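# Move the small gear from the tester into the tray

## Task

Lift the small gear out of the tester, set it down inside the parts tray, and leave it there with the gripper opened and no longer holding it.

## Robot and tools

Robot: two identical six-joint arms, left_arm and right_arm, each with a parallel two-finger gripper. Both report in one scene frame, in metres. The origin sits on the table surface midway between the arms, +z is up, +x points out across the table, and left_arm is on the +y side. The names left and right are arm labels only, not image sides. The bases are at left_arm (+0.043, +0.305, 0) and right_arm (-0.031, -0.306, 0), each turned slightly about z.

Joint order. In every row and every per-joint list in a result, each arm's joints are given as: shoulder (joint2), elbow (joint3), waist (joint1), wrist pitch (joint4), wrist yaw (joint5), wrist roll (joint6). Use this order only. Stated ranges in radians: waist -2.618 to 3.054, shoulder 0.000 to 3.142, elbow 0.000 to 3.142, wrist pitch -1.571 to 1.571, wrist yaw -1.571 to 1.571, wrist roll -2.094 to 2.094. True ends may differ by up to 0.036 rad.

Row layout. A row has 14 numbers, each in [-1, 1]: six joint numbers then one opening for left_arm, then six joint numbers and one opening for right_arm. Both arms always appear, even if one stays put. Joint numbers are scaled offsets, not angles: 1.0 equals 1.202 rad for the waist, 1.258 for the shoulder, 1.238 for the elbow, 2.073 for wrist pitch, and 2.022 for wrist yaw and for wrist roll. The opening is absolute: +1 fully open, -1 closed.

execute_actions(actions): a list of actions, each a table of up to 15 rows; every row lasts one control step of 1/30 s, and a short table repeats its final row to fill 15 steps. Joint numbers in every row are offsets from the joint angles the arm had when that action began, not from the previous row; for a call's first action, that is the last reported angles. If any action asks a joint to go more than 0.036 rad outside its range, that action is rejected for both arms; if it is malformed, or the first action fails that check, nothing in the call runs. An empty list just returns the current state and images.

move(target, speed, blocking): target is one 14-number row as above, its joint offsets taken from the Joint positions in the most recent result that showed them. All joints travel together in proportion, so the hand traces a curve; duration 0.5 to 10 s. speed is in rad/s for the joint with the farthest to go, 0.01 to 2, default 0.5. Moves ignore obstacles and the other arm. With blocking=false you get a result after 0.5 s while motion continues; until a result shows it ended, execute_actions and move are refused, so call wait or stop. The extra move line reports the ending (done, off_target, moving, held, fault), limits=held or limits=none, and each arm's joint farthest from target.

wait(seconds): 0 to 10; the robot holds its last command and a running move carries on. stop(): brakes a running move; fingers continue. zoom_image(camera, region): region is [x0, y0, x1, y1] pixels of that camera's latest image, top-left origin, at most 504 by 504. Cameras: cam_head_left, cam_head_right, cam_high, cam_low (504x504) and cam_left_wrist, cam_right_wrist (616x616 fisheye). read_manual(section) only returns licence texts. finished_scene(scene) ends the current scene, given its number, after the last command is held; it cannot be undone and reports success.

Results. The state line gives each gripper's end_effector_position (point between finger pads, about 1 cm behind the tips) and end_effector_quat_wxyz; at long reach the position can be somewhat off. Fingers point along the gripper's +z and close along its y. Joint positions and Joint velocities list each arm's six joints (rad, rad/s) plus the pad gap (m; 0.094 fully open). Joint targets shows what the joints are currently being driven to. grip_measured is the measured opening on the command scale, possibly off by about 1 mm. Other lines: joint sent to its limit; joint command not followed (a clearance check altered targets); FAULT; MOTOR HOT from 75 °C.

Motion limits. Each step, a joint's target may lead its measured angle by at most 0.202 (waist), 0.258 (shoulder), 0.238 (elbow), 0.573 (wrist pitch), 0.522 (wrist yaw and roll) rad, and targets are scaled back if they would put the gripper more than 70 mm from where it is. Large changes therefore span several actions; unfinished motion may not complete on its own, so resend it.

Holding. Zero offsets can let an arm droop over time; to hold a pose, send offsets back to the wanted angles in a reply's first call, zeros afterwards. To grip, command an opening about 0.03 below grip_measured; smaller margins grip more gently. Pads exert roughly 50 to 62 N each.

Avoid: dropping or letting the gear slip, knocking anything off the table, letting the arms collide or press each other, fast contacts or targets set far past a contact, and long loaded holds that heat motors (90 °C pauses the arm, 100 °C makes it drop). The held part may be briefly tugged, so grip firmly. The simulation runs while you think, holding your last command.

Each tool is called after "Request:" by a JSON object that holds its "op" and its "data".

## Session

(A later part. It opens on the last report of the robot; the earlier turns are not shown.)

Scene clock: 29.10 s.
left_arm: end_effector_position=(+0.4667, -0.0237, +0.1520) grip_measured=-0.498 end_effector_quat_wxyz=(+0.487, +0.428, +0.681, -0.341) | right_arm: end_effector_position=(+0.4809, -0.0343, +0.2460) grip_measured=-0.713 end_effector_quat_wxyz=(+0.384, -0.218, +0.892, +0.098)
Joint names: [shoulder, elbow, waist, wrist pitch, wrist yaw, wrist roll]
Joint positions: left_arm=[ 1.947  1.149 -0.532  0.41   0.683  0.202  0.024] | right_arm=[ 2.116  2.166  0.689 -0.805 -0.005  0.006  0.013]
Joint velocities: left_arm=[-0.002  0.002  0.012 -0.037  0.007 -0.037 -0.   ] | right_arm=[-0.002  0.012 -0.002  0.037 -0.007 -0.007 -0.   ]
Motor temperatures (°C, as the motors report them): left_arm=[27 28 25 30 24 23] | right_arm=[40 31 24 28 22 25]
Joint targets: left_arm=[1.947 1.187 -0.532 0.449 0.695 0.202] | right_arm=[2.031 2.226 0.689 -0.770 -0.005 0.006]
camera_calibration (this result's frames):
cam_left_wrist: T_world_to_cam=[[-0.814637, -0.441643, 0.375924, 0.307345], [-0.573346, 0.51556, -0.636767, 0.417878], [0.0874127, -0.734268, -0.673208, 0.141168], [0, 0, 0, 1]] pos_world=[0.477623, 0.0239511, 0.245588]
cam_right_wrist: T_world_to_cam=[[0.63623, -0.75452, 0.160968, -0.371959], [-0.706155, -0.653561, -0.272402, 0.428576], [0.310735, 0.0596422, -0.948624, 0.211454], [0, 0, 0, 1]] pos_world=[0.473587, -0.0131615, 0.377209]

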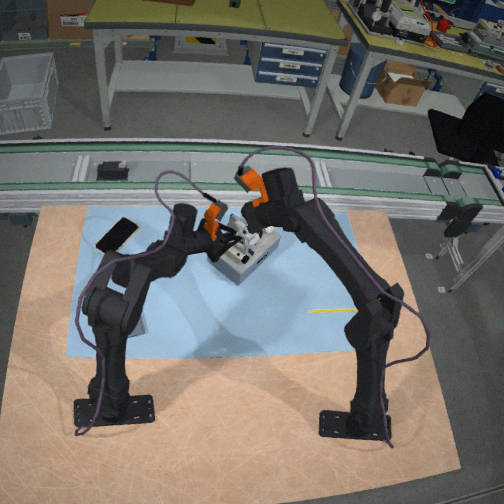

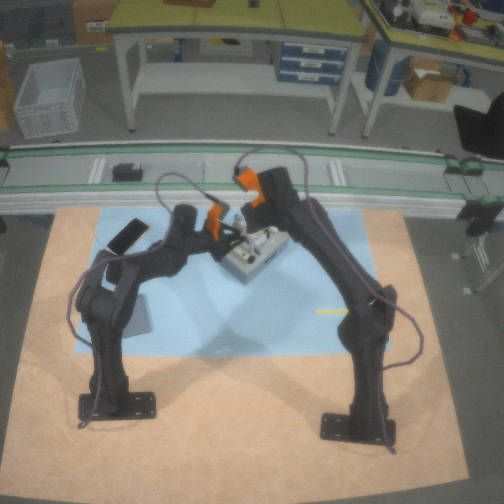

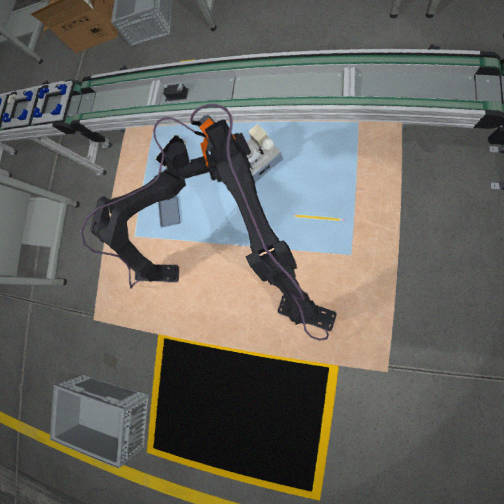

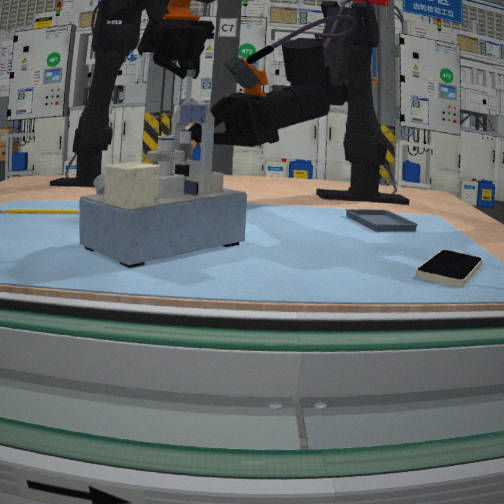

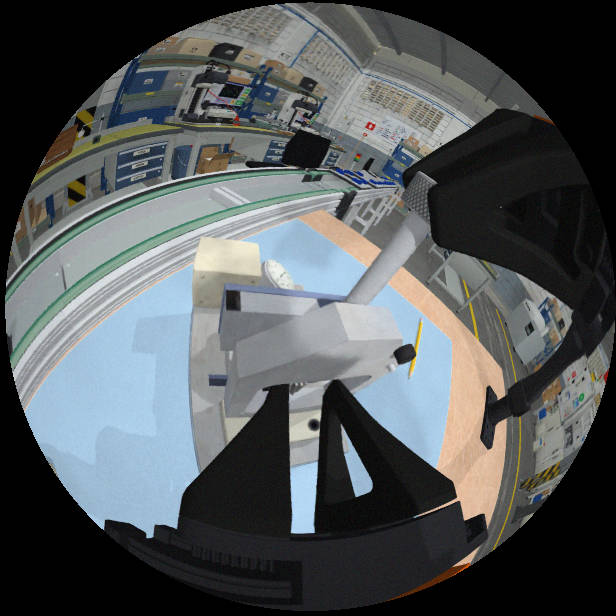

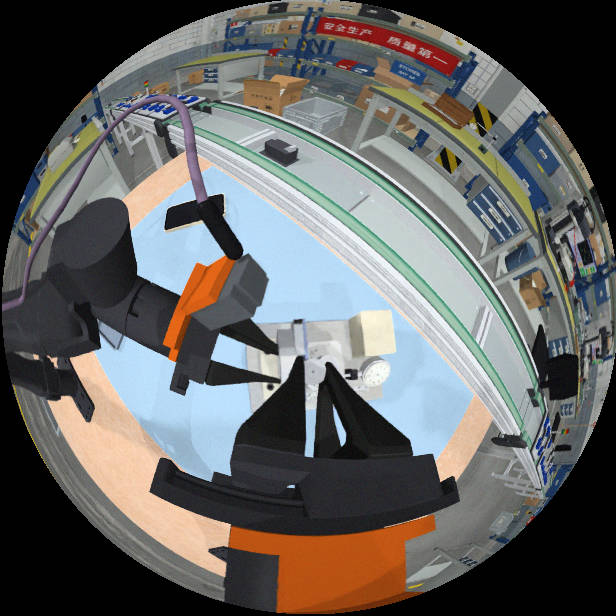

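Request:
{"op": "execute_actions", "data": {"actions": [[[0,-0.01,0,0,-0.01,0,-0.5,-0.07,0.05,0,0.017,0,0,-0.8],[0.01,-0.03,0,0,-0.02,0,-0.5,-0.07,0.05,0,0.017,0,0,-0.8],[0.02,-0.04,0,0,-0.022,0,-0.5,-0.07,0.05,0,0.017,0,0,-0.8]]]}}

Request:
{"op": "wait", "data": {"seconds": 0.5}}

Request:
{"op": "zoom_image", "data": {"camera": "cam_left_wrist", "region": [150,150,500,500]}}

Request:
{"op": "zoom_image", "data": {"camera": "cam_low", "region": [100,20,280,200]}}

Scene clock: 29.80 s.
left_arm: end_effector_position=(+0.4637, -0.0178, +0.1262) grip_measured=-0.498 end_effector_quat_wxyz=(+0.471, +0.420, +0.701, -0.332) | right_arm: end_effector_position=(+0.4809, -0.0343, +0.2460) grip_measured=-0.713 end_effector_quat_wxyz=(+0.384, -0.218, +0.892, +0.098)
Joint names: [shoulder, elbow, waist, wrist pitch, wrist yaw, wrist roll]
Joint positions: left_arm=[ 1.966  1.107 -0.532  0.421  0.654  0.203  0.024] | right_arm=[ 2.116  2.166  0.689 -0.805 -0.005  0.006  0.013]
Joint velocities: left_arm=[ 0.002 -0.002  0.007 -0.022  0.007  0.037 -0.   ] | right_arm=[ 0.002  0.007  0.002 -0.037 -0.051  0.022 -0.   ]
Motor temperatures (°C, as the motors report them): left_arm=[27 28 25 30 24 23] | right_arm=[41 31 24 28 22 25]
Joint targets: left_arm=[1.971 1.100 -0.532 0.410 0.638 0.202] | right_arm=[2.031 2.226 0.689 -0.770 -0.005 0.006]
camera_calibration (this result's frames):
cam_left_wrist: T_world_to_cam=[[-0.787428, -0.474945, 0.392918, 0.301812], [-0.61132, 0.519983, -0.596578, 0.409308], [0.0790312, -0.709961, -0.699792, 0.136115], [0, 0, 0, 1]] pos_world=[0.477115, 0.0271472, 0.220849]
cam_right_wrist: T_world_to_cam=[[0.63623, -0.75452, 0.160968, -0.371959], [-0.706155, -0.653561, -0.272402, 0.428576], [0.310735, 0.0596422, -0.948624, 0.211454], [0, 0, 0, 1]] pos_world=[0.473587, -0.0131615, 0.377209]

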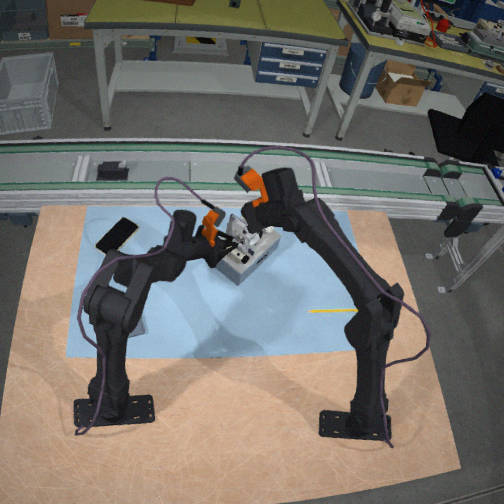

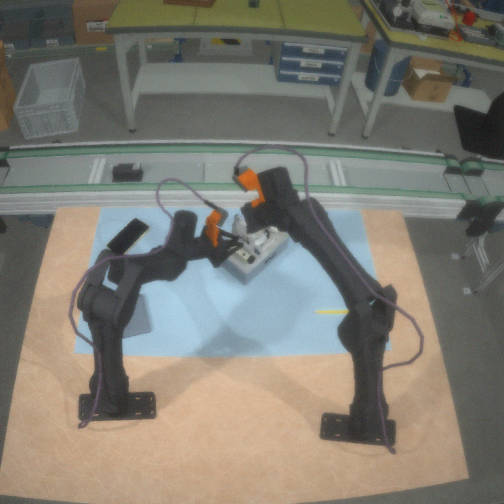

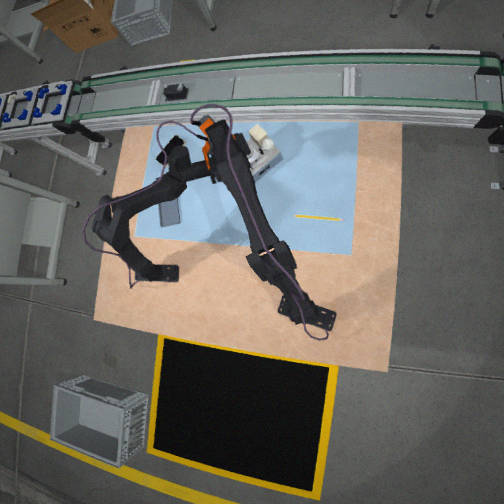

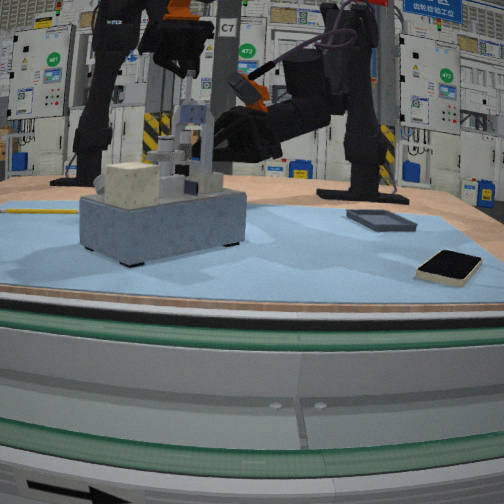

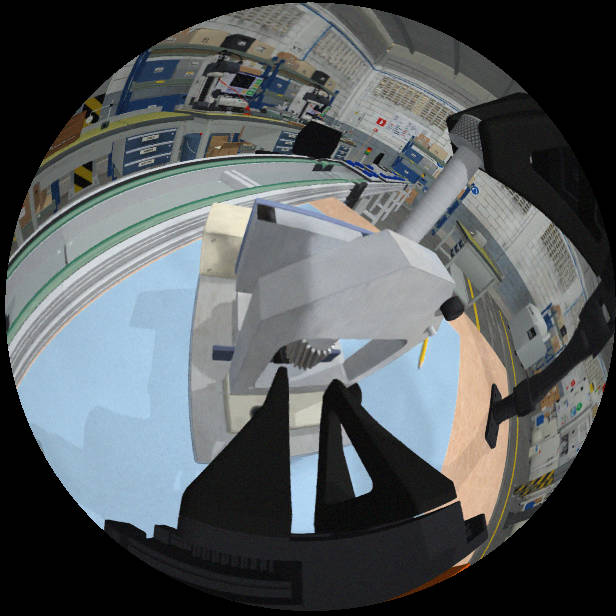

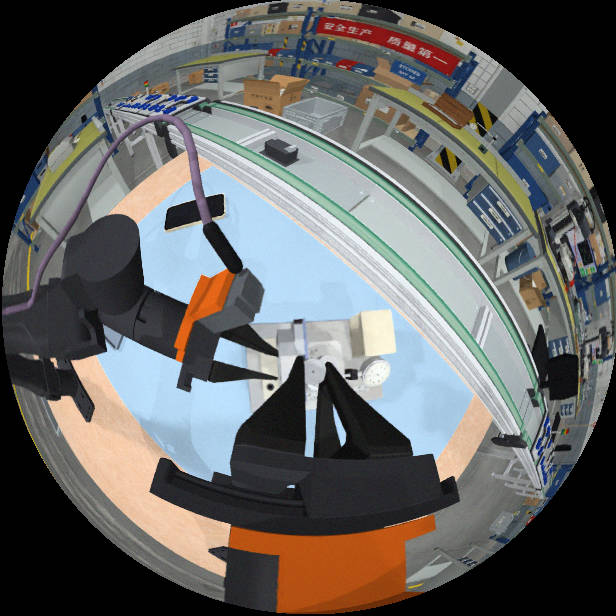

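Scene clock: 30.30 s.
left_arm: end_effector_position=(+0.4637, -0.0178, +0.1262) grip_measured=-0.498 end_effector_quat_wxyz=(+0.471, +0.420, +0.701, -0.332) | right_arm: end_effector_position=(+0.4809, -0.0343, +0.2460) grip_measured=-0.713 end_effector_quat_wxyz=(+0.384, -0.218, +0.892, +0.098)
Joint names: [shoulder, elbow, waist, wrist pitch, wrist yaw, wrist roll]
Joint positions: left_arm=[ 1.966  1.107 -0.532  0.421  0.654  0.203  0.024] | right_arm=[ 2.116  2.166  0.689 -0.805 -0.005  0.006  0.013]
Joint velocities: left_arm=[ 0.002 -0.017 -0.012  0.037 -0.022  0.022 -0.001] | right_arm=[ 0.002  0.007 -0.007  0.007 -0.022  0.081  0.001]
Motor temperatures (°C, as the motors report them): left_arm=[27 28 25 30 24 23] | right_arm=[41 32 24 28 22 25]
Joint targets: left_arm=[1.971 1.100 -0.532 0.410 0.638 0.202] | right_arm=[2.031 2.226 0.689 -0.770 -0.005 0.006]
wait: 0.50 s; at rest by 0.17 s
camera_calibration (this result's frames):
cam_left_wrist: T_world_to_cam=[[-0.787428, -0.474945, 0.392918, 0.301812], [-0.61132, 0.519983, -0.596578, 0.409308], [0.0790312, -0.709961, -0.699792, 0.136115], [0, 0, 0, 1]] pos_world=[0.477115, 0.0271472, 0.220849]
cam_right_wrist: T_world_to_cam=[[0.63623, -0.75452, 0.160968, -0.371959], [-0.706155, -0.653561, -0.272402, 0.428576], [0.310735, 0.0596422, -0.948624, 0.211454], [0, 0, 0, 1]] pos_world=[0.473587, -0.0131615, 0.377209]

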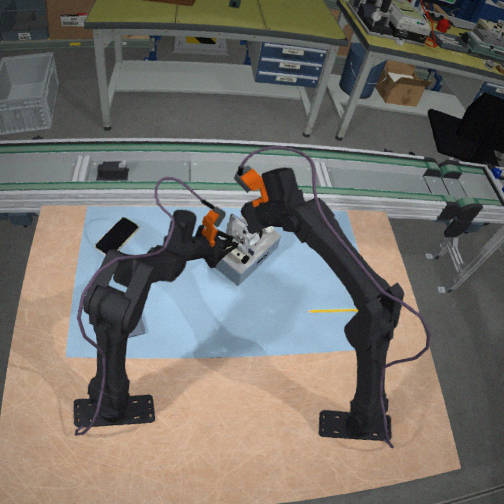

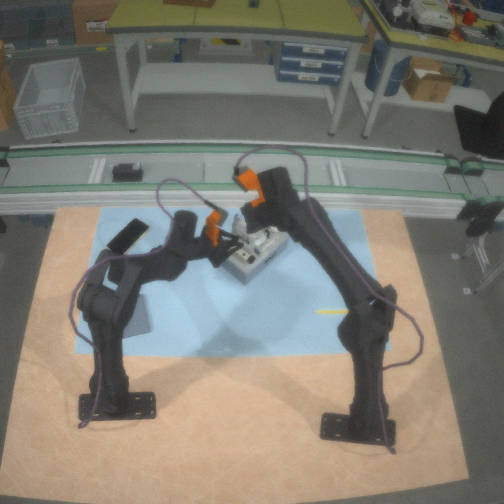

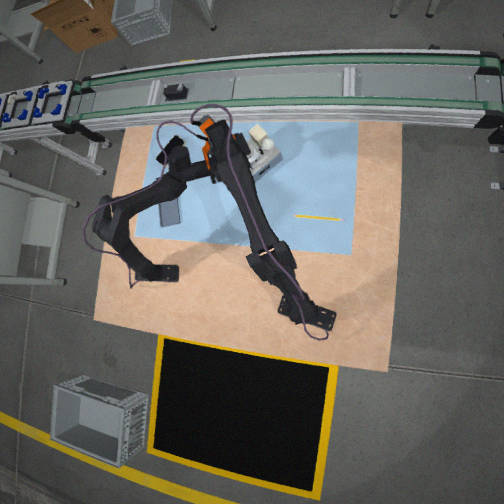

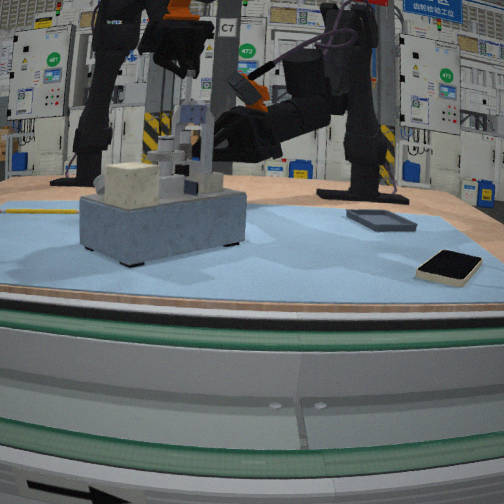

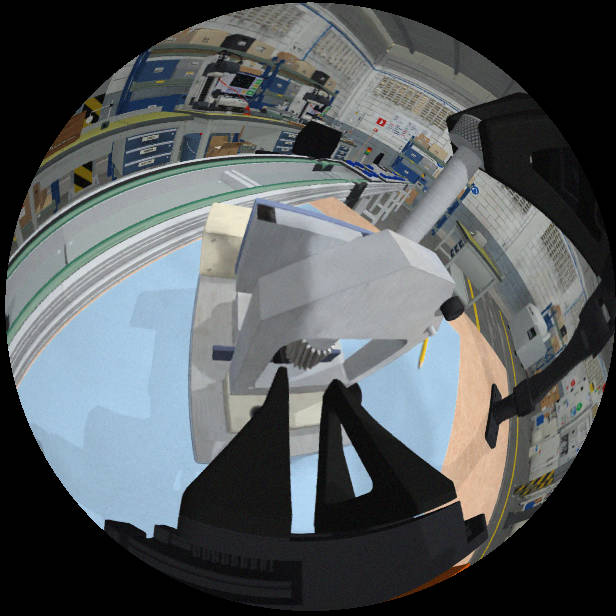

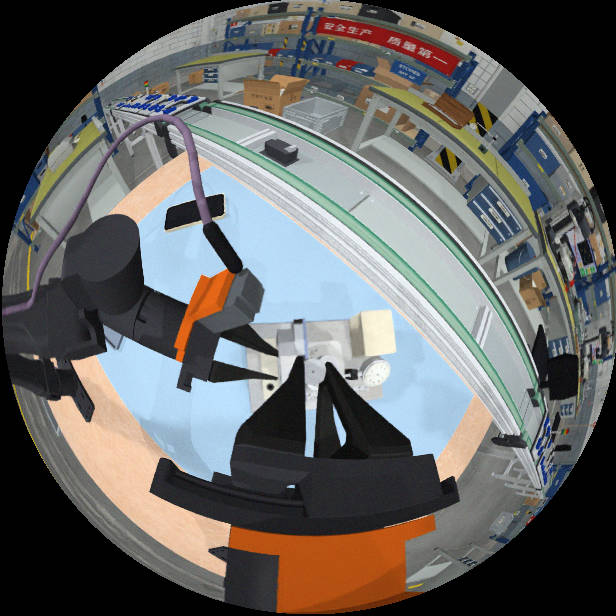

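Region (150, 150, 500, 500) of cam_left_wrist's 616x616 image, scaled by 1.440, with more detail than that image has.

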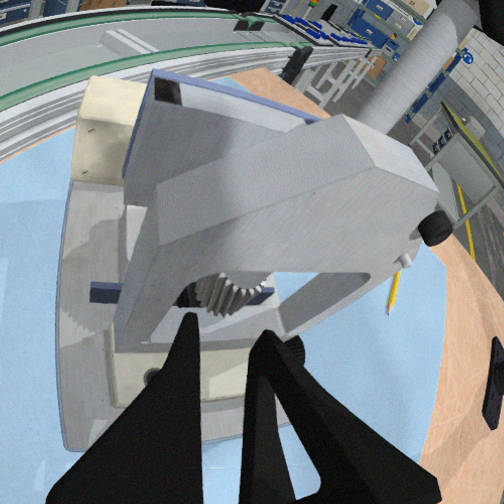

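Region (100, 20, 280, 200) of cam_low's 504x504 image, scaled by 2.800, with more detail than that image has.

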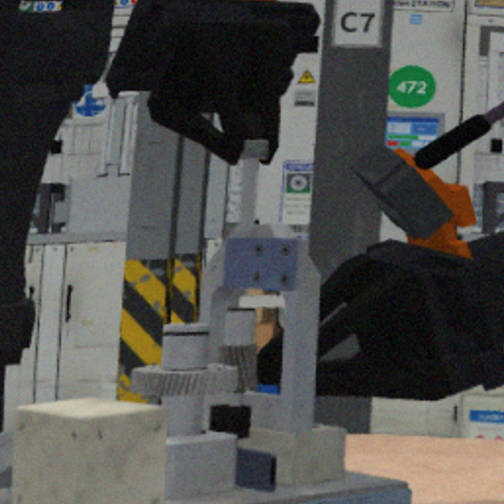

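Request:
{"op": "execute_actions", "data": {"actions": [[[0.015,0.02,-0.012,0.01,-0.005,0,-0.5,-0.07,0.05,0,0.017,0,0,-0.8],[0.015,0.02,-0.012,0.01,-0.005,0,-0.5,-0.07,0.05,0,0.017,0,0,-0.8],[0.03,0.04,-0.022,0.02,-0.01,0,-0.5,-0.07,0.05,0,0.017,0,0,-0.8],[0.03,0.04,-0.022,0.02,-0.01,0,-0.5,-0.07,0.05,0,0.017,0,0,-0.8],[0.04,0.05,-0.03,0.025,-0.012,0,-0.5,-0.07,0.05,0,0.017,0,0,-0.8],[0.04,0.05,-0.03,0.025,-0.012,0,-0.5,-0.07,0.05,0,0.017,0,0,-0.8],[0.05,0.06,-0.036,0.03,-0.015,0,-0.5,-0.07,0.05,0,0.017,0,0,-0.8]]]}}

Request:
{"op": "zoom_image", "data": {"camera": "cam_left_wrist", "region": [150,150,500,500]}}

Request:
{"op": "zoom_image", "data": {"camera": "cam_low", "region": [100,20,280,200]}}

Scene clock: 31.37 s.
left_arm: end_effector_position=(+0.4711, -0.0333, +0.1270) grip_measured=-0.498 end_effector_quat_wxyz=(+0.485, +0.427, +0.689, -0.328) | right_arm: end_effector_position=(+0.4809, -0.0343, +0.2460) grip_measured=-0.713 end_effector_quat_wxyz=(+0.384, -0.218, +0.892, +0.098)
Joint names: [shoulder, elbow, waist, wrist pitch, wrist yaw, wrist roll]
Joint positions: left_arm=[ 2.013  1.151 -0.558  0.462  0.634  0.205  0.024] | right_arm=[ 2.116  2.166  0.689 -0.805 -0.005  0.006  0.013]
Joint velocities: left_arm=[-0.017  0.007 -0.017 -0.022  0.007 -0.051 -0.   ] | right_arm=[-0.007 -0.012 -0.017  0.037 -0.022 -0.022 -0.001]
Motor temperatures (°C, as the motors report them): left_arm=[27 28 25 30 24 23] | right_arm=[42 32 24 28 22 25]
Joint targets: left_arm=[2.029 1.181 -0.576 0.484 0.624 0.203] | right_arm=[2.031 2.226 0.689 -0.770 -0.005 0.006]
camera_calibration (this result's frames):
cam_left_wrist: T_world_to_cam=[[-0.806241, -0.465387, 0.365227, 0.312691], [-0.582903, 0.519539, -0.624743, 0.412535], [0.100997, -0.716585, -0.690149, 0.1132], [0, 0, 0, 1]] pos_world=[0.481139, 0.0123116, 0.22165]
cam_right_wrist: T_world_to_cam=[[0.63623, -0.75452, 0.160968, -0.371959], [-0.706155, -0.653561, -0.272402, 0.428576], [0.310735, 0.0596422, -0.948624, 0.211454], [0, 0, 0, 1]] pos_world=[0.473587, -0.0131615, 0.377209]

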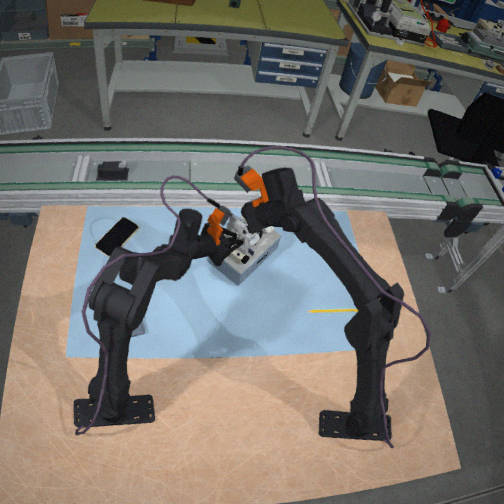

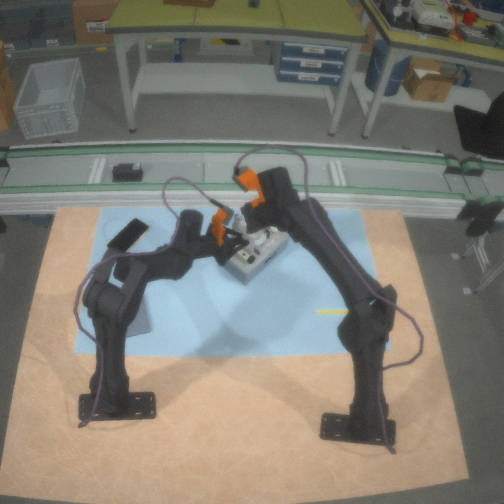

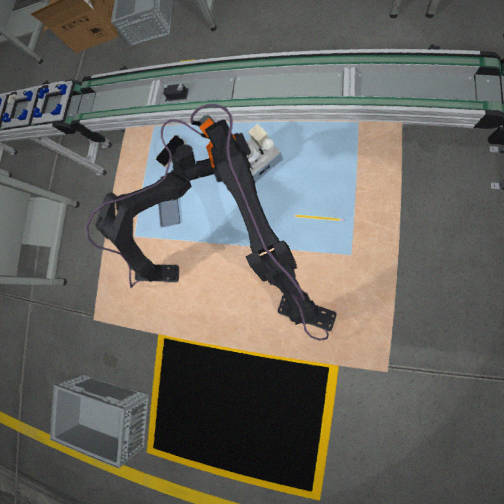

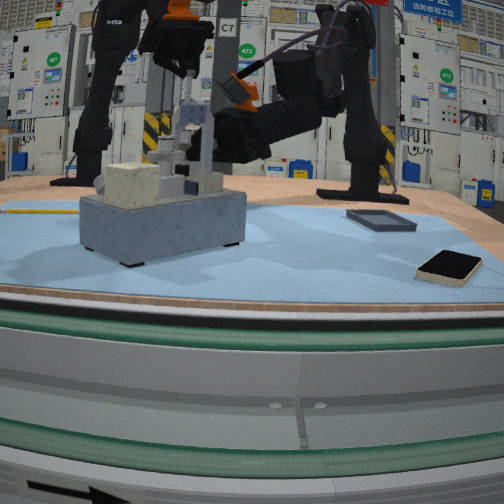

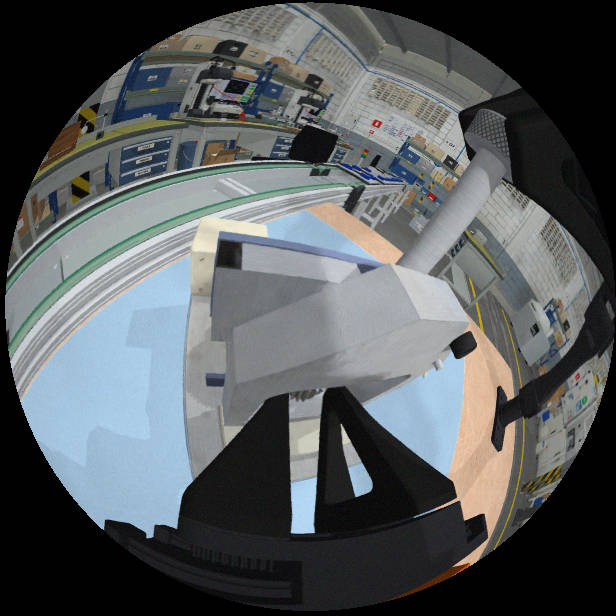

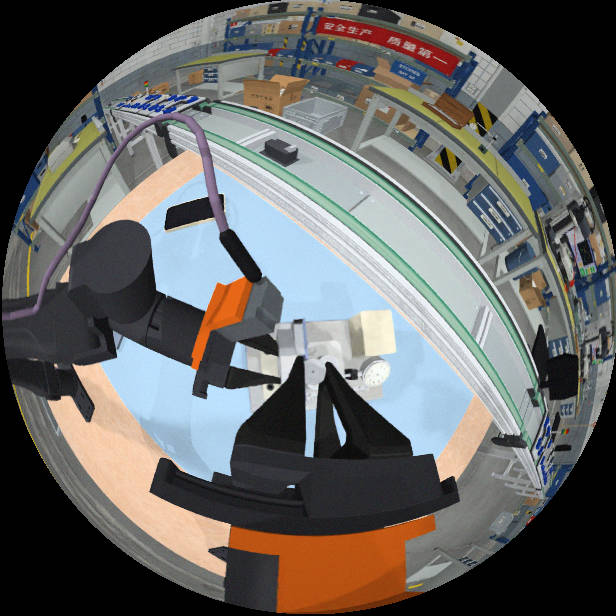

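Region (150, 150, 500, 500) of cam_left_wrist's 616x616 image, scaled by 1.440, with more detail than that image has.

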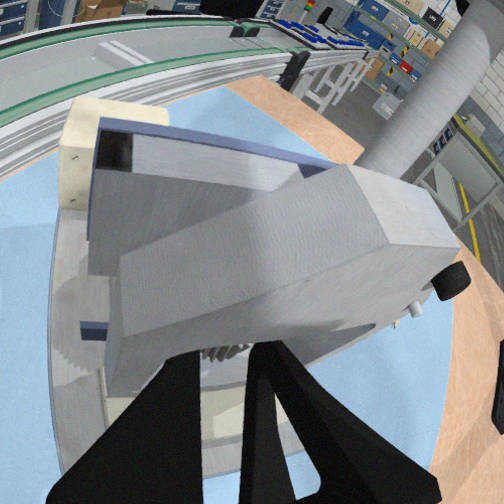

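Region (100, 20, 280, 200) of cam_low's 504x504 image, scaled by 2.800, with more detail than that image has.

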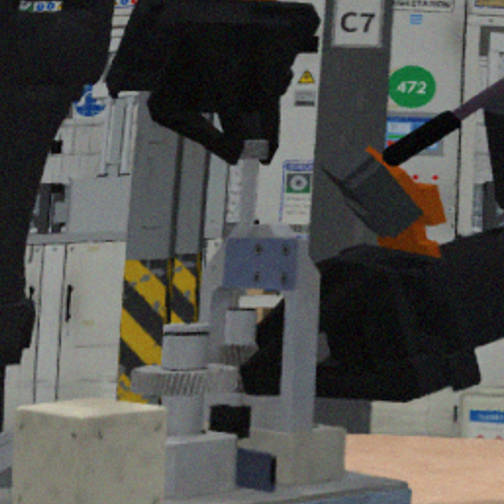

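Request:
{"op": "execute_actions", "data": {"actions": [[[0.03,0.036,-0.028,0.015,-0.008,0,-0.55,-0.07,0.05,0,0.017,0,0,-0.8],[0.03,0.036,-0.028,0.015,-0.008,0,-0.55,-0.07,0.05,0,0.017,0,0,-0.8],[0.03,0.036,-0.028,0.015,-0.008,0,-0.55,-0.07,0.05,0,0.017,0,0,-0.8],[0.03,0.036,-0.028,0.015,-0.008,0,-0.55,-0.07,0.05,0,0.017,0,0,-0.8],[0.03,0.036,-0.028,0.015,-0.008,0,-0.55,-0.07,0.05,0,0.017,0,0,-0.8],[0.03,0.036,-0.028,0.015,-0.008,0,-0.62,-0.07,0.05,0,0.017,0,0,-0.8],[0.03,0.036,-0.028,0.015,-0.008,0,-0.62,-0.07,0.05,0,0.017,0,0,-0.8],[0.03,0.036,-0.028,0.015,-0.008,0,-0.72,-0.07,0.05,0,0.017,0,0,-0.8]]]}}

Request:
{"op": "zoom_image", "data": {"camera": "cam_low", "region": [100,20,280,200]}}

Scene clock: 32.07 s.
left_arm: end_effector_position=(+0.4739, -0.0345, +0.1265) grip_measured=-0.639 end_effector_quat_wxyz=(+0.490, +0.429, +0.686, -0.325) | right_arm: end_effector_position=(+0.4809, -0.0343, +0.2460) grip_measured=-0.713 end_effector_quat_wxyz=(+0.384, -0.218, +0.892, +0.098)
Joint names: [shoulder, elbow, waist, wrist pitch, wrist yaw, wrist roll]
Joint positions: left_arm=[ 2.024  1.158 -0.559  0.474  0.629  0.211  0.017] | right_arm=[ 2.116  2.166  0.689 -0.805 -0.005  0.006  0.013]
Joint velocities: left_arm=[ 0.007  0.002  0.007  0.007 -0.037  0.037  0.002] | right_arm=[-0.012 -0.002 -0.002 -0.022 -0.095 -0.066 -0.   ]
Motor temperatures (°C, as the motors report them): left_arm=[27 28 25 30 24 23] | right_arm=[42 32 24 28 22 25]
Joint targets: left_arm=[2.051 1.196 -0.592 0.493 0.618 0.205] | right_arm=[2.031 2.226 0.689 -0.770 -0.005 0.006]
camera_calibration (this result's frames):
cam_left_wrist: T_world_to_cam=[[-0.810075, -0.467061, 0.354447, 0.317737], [-0.575604, 0.518415, -0.632397, 0.411983], [0.111618, -0.71631, -0.688797, 0.106619], [0, 0, 0, 1]] pos_world=[0.482629, 0.0111972, 0.221355]
cam_right_wrist: T_world_to_cam=[[0.63623, -0.75452, 0.160968, -0.371959], [-0.706155, -0.653561, -0.272402, 0.428576], [0.310735, 0.0596422, -0.948624, 0.211454], [0, 0, 0, 1]] pos_world=[0.473587, -0.0131615, 0.377209]

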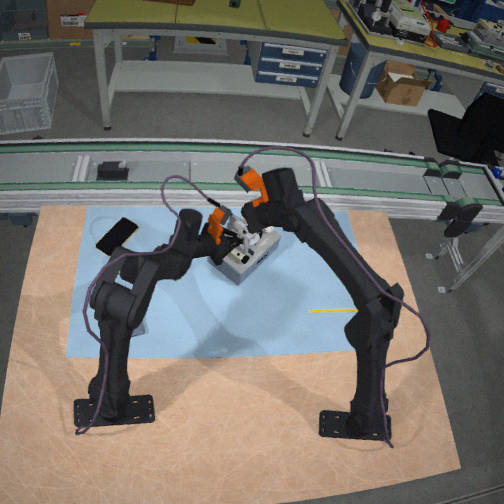

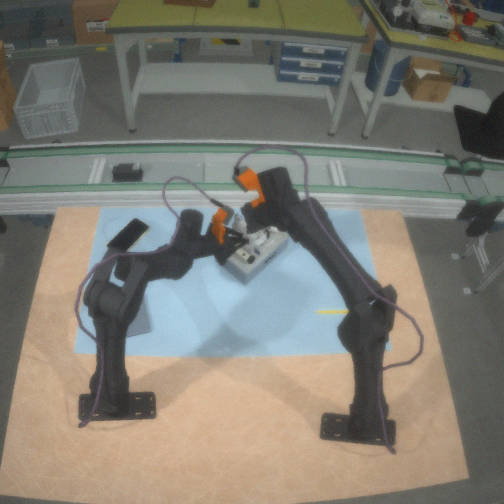

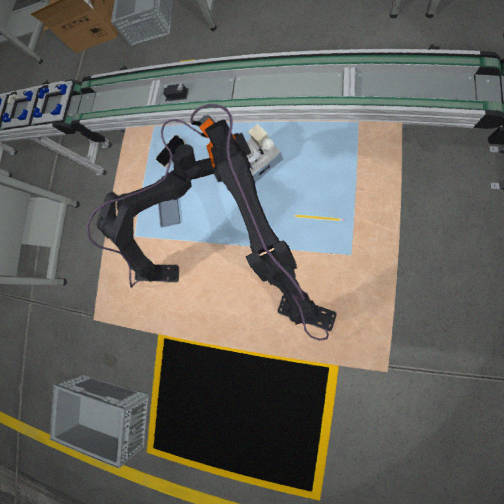

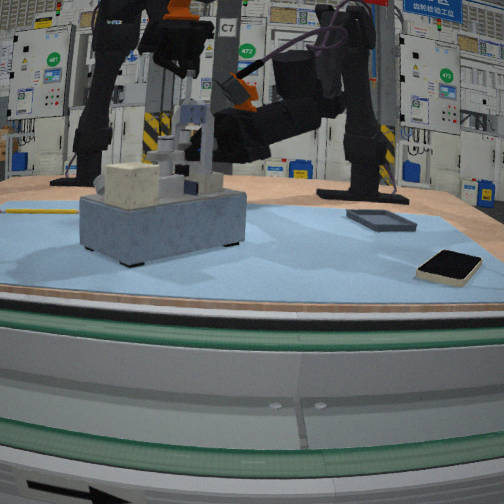

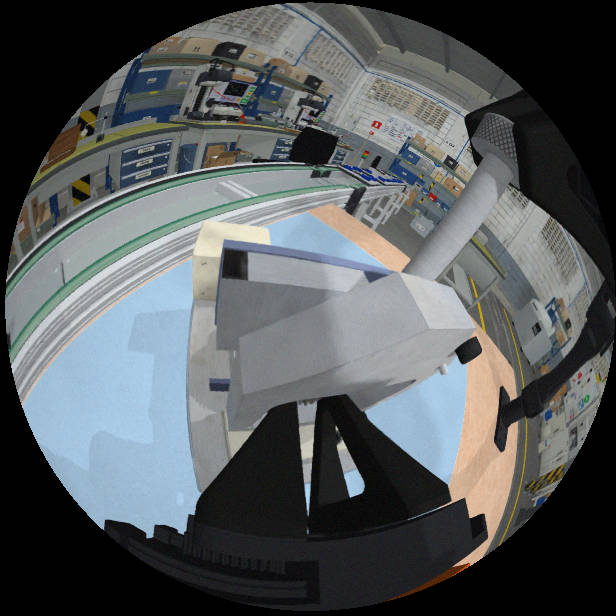

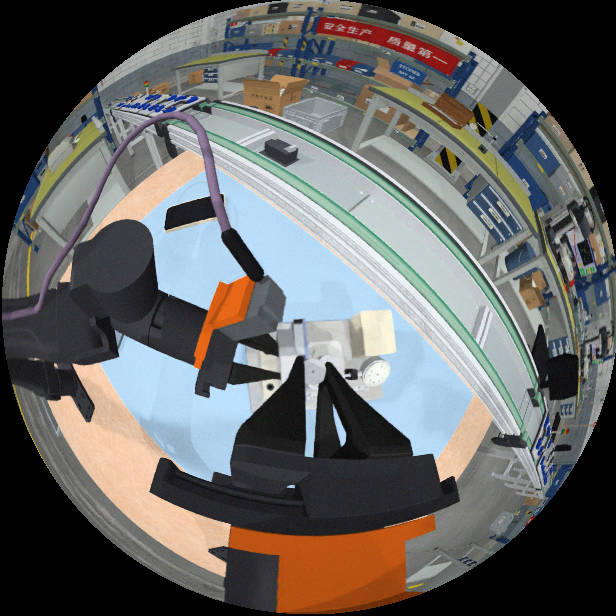

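Region (100, 20, 280, 200) of cam_low's 504x504 image, scaled by 2.800, with more detail than that image has.

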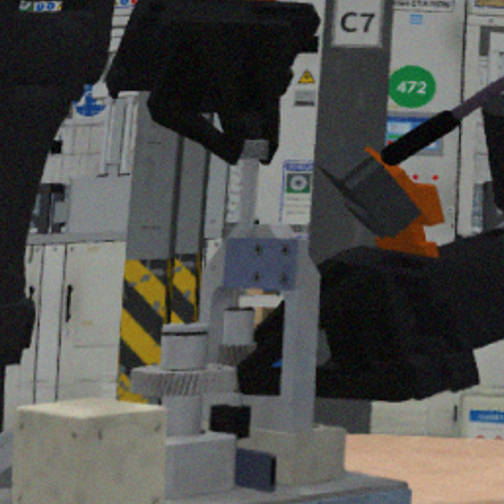

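Gripped. Pull back along the path, toward (1.93,1.12,−.51,.43,.66).

Request:
{"op": "execute_actions", "data": {"actions": [[[0,0.03,0,0.01,0,0,-0.72,-0.07,0.05,0,0.017,0,0,-0.8],[-0.01,0.03,0,0.01,0,0,-0.72,-0.07,0.05,0,0.017,0,0,-0.8],[-0.02,0.025,0.008,0.005,0.004,0,-0.72,-0.07,0.05,0,0.017,0,0,-0.8],[-0.03,0.02,0.015,0,0.007,0,-0.72,-0.07,0.05,0,0.017,0,0,-0.8],[-0.04,0.015,0.022,0,0.01,0,-0.72,-0.07,0.05,0,0.017,0,0,-0.8],[-0.05,0.01,0.028,0,0.012,0,-0.72,-0.07,0.05,0,0.017,0,0,-0.8],[-0.06,0.005,0.034,-0.005,0.014,0,-0.72,-0.07,0.05,0,0.017,0,0,-0.8],[-0.07,0,0.04,-0.01,0.016,0,-0.72,-0.07,0.05,0,0.017,0,0,-0.8],[-0.08,-0.005,0.046,-0.015,0.018,0,-0.72,-0.07,0.05,0,0.017,0,0,-0.8],[-0.09,-0.01,0.05,-0.02,0.02,0,-0.72,-0.07,0.05,0,0.017,0,0,-0.8]]]}}

Request:
{"op": "zoom_image", "data": {"camera": "cam_low", "region": [100,20,280,200]}}

Scene clock: 32.83 s.
left_arm: end_effector_position=(+0.4715, -0.0136, +0.1383) grip_measured=-0.639 end_effector_quat_wxyz=(+0.481, +0.420, +0.696, -0.328) | right_arm: end_effector_position=(+0.4808, -0.0343, +0.2485) grip_measured=-0.713 end_effector_quat_wxyz=(+0.386, -0.218, +0.891, +0.099)
Joint names: [shoulder, elbow, waist, wrist pitch, wrist yaw, wrist roll]
Joint positions: left_arm=[ 1.957  1.135 -0.516  0.4    0.663  0.213  0.017] | right_arm=[ 2.113  2.168  0.689 -0.805 -0.005  0.006  0.013]
Joint velocities: left_arm=[-0.007 -0.012 -0.007 -0.081  0.066  0.007 -0.   ] | right_arm=[-0.022 -0.007  0.007  0.022  0.022  0.037 -0.001]
Motor temperatures (°C, as the motors report them): left_arm=[27 28 25 30 24 23] | right_arm=[43 32 24 28 22 25]
Joint targets: left_arm=[1.911 1.146 -0.499 0.432 0.670 0.211] | right_arm=[2.028 2.227 0.689 -0.769 -0.005 0.006]
camera_calibration (this result's frames):
cam_left_wrist: T_world_to_cam=[[-0.793618, -0.476242, 0.378635, 0.310079], [-0.600551, 0.513432, -0.612966, 0.416263], [0.0975172, -0.71385, -0.693476, 0.13726], [0, 0, 0, 1]] pos_world=[0.482686, 0.0319333, 0.232935]
cam_right_wrist: T_world_to_cam=[[0.635521, -0.754893, 0.162017, -0.372263], [-0.704949, -0.652927, -0.277006, 0.429722], [0.314896, 0.0618293, -0.94711, 0.211524], [0, 0, 0, 1]] pos_world=[0.472905, -0.0135201, 0.379686]

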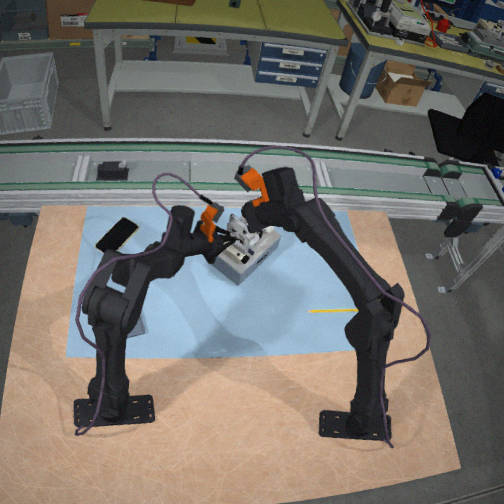

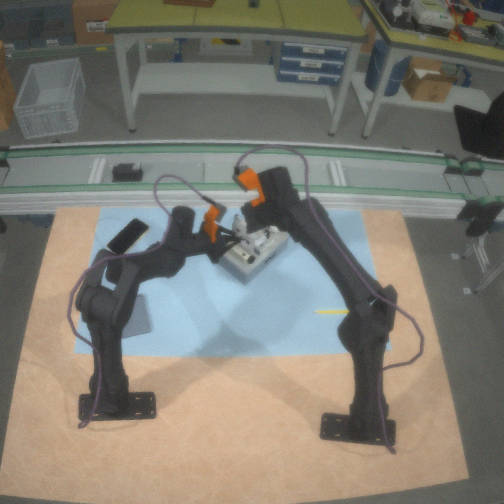

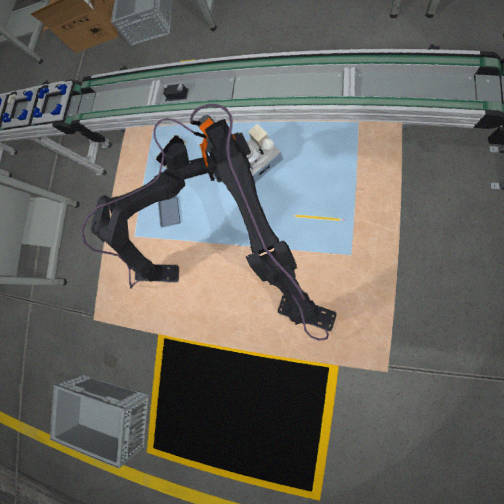

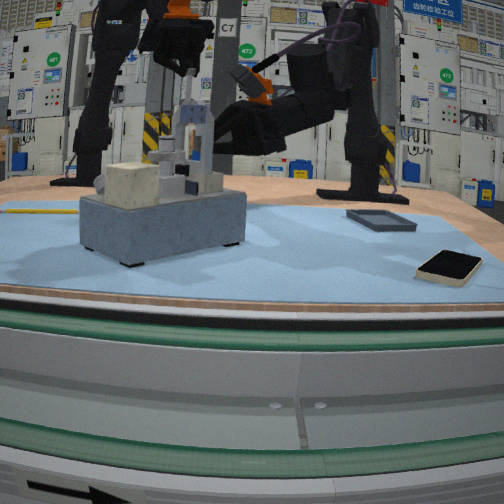

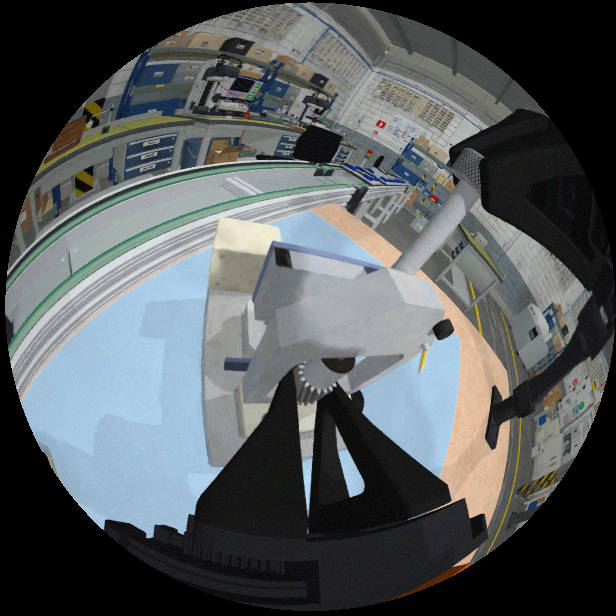

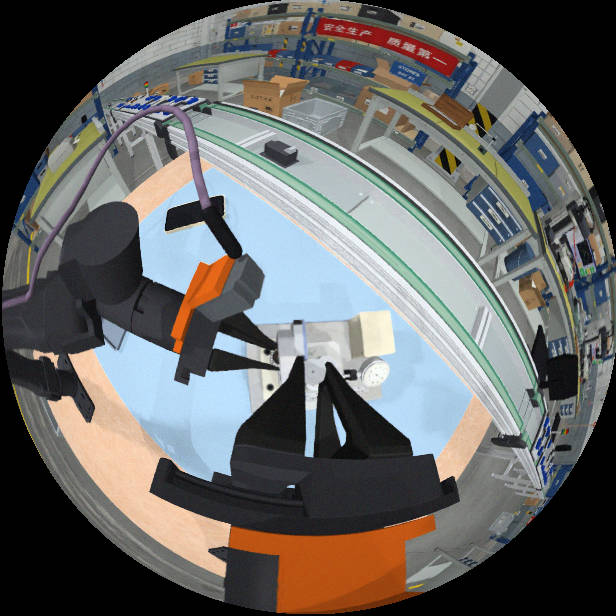

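Region (100, 20, 280, 200) of cam_low's 504x504 image, scaled by 2.800, with more detail than that image has.

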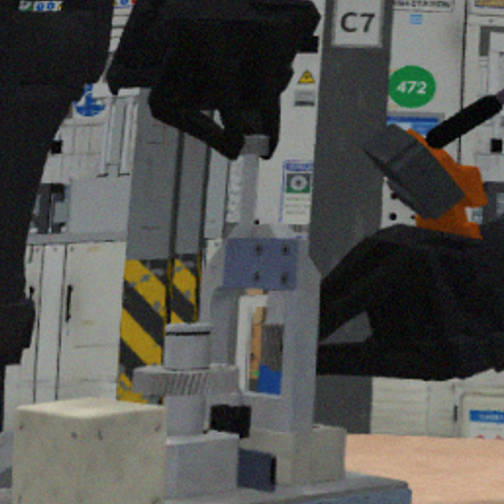

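Request:
{"op": "move", "data": {"target": [-0.13,-0.085,0.04,-0.025,0.01,0,-0.72,-0.07,0.05,0,0.017,0,0,-0.8], "speed": 0.15}}

Scene clock: 34.50 s.
left_arm: end_effector_position=(+0.4540, +0.0146, +0.1517) grip_measured=-0.639 end_effector_quat_wxyz=(+0.477, +0.407, +0.709, -0.322) | right_arm: end_effector_position=(+0.4809, -0.0343, +0.2456) grip_measured=-0.713 end_effector_quat_wxyz=(+0.384, -0.218, +0.892, +0.098)
Joint names: [shoulder, elbow, waist, wrist pitch, wrist yaw, wrist roll]
Joint positions: left_arm=[ 1.824  1.032 -0.478  0.349  0.668  0.213  0.017] | right_arm=[ 2.116  2.165  0.689 -0.805 -0.005  0.006  0.013]
Joint velocities: left_arm=[ 0.007 -0.007 -0.012 -0.037 -0.066 -0.051  0.   ] | right_arm=[-0.022  0.002 -0.007  0.022 -0.037  0.037  0.001]
Motor temperatures (°C, as the motors report them): left_arm=[28 28 25 30 24 23] | right_arm=[43 32 24 28 22 25]
Joint targets: left_arm=[1.793 1.029 -0.469 0.349 0.683 0.213] | right_arm=[2.031 2.226 0.689 -0.772 -0.005 0.006]
move: off_target (left_arm, right_arm); limits=none; left_arm: farthest joint: the shoulder, 0.031 radians from its target (0.163 radians at the start); right_arm: farthest joint: the shoulder, 0.091 radians from its target (0.088 radians at the start)
camera_calibration (this result's frames):
cam_left_wrist: T_world_to_cam=[[-0.769079, -0.505151, 0.391587, 0.291903], [-0.630146, 0.496774, -0.596767, 0.410627], [0.106927, -0.705718, -0.700378, 0.165012], [0, 0, 0, 1]] pos_world=[0.465608, 0.0599178, 0.246314]
cam_right_wrist: T_world_to_cam=[[0.636393, -0.754435, 0.160725, -0.371892], [-0.706431, -0.653706, -0.271338, 0.428271], [0.309774, 0.059137, -0.948969, 0.211579], [0, 0, 0, 1]] pos_world=[0.473672, -0.0131169, 0.376761]

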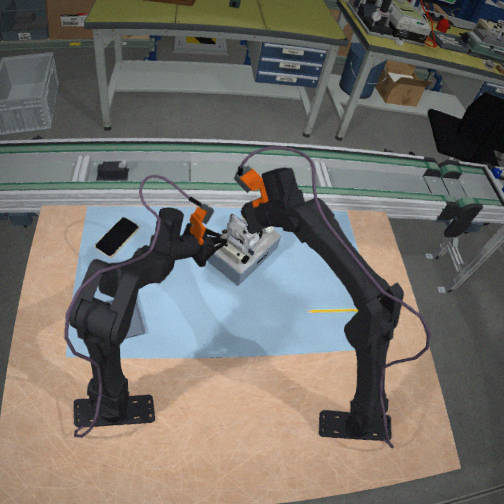

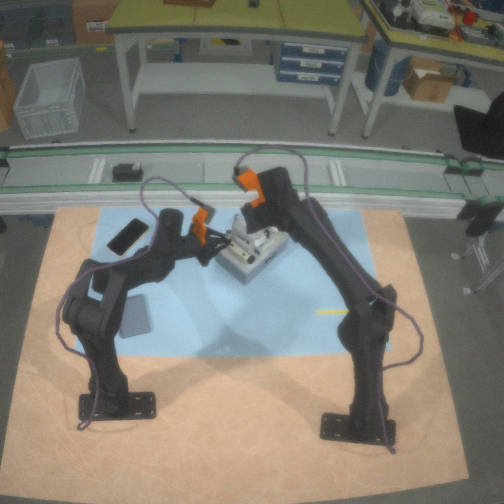

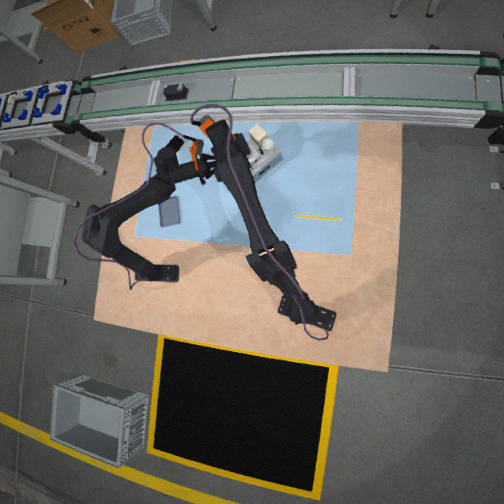

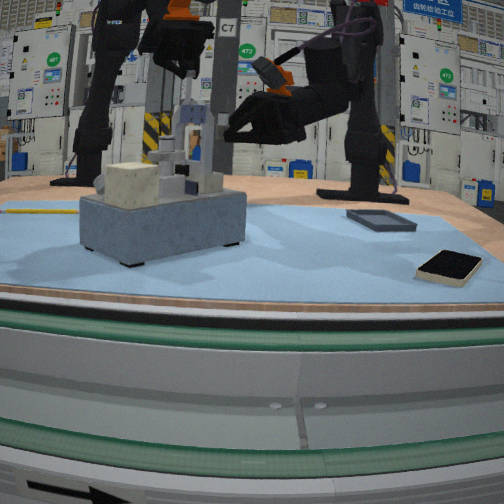

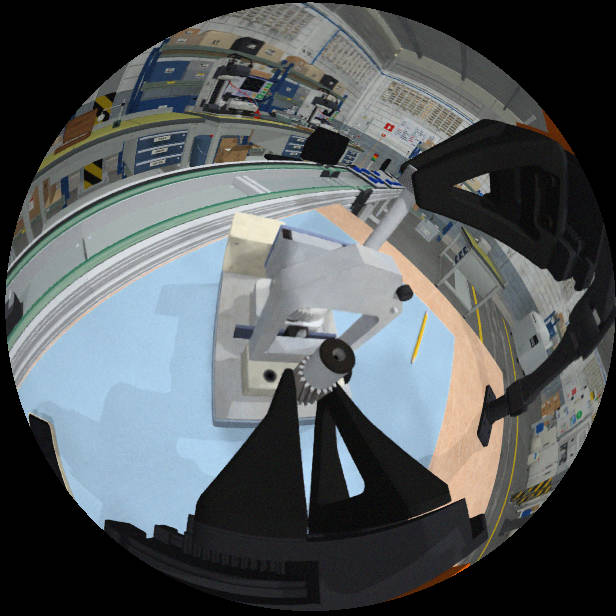

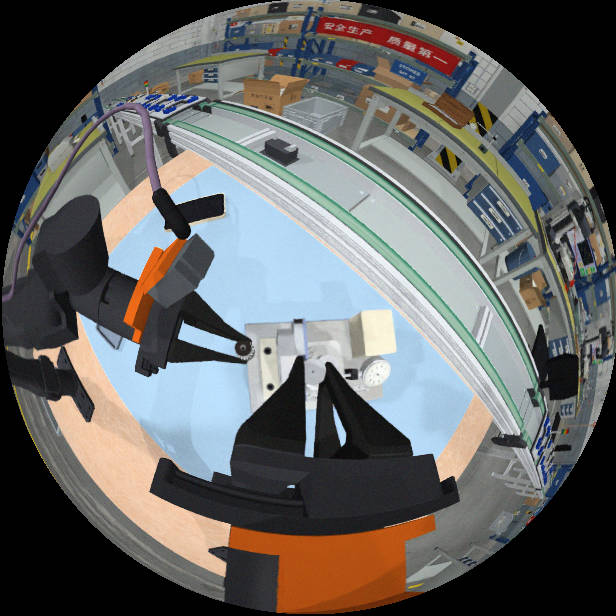

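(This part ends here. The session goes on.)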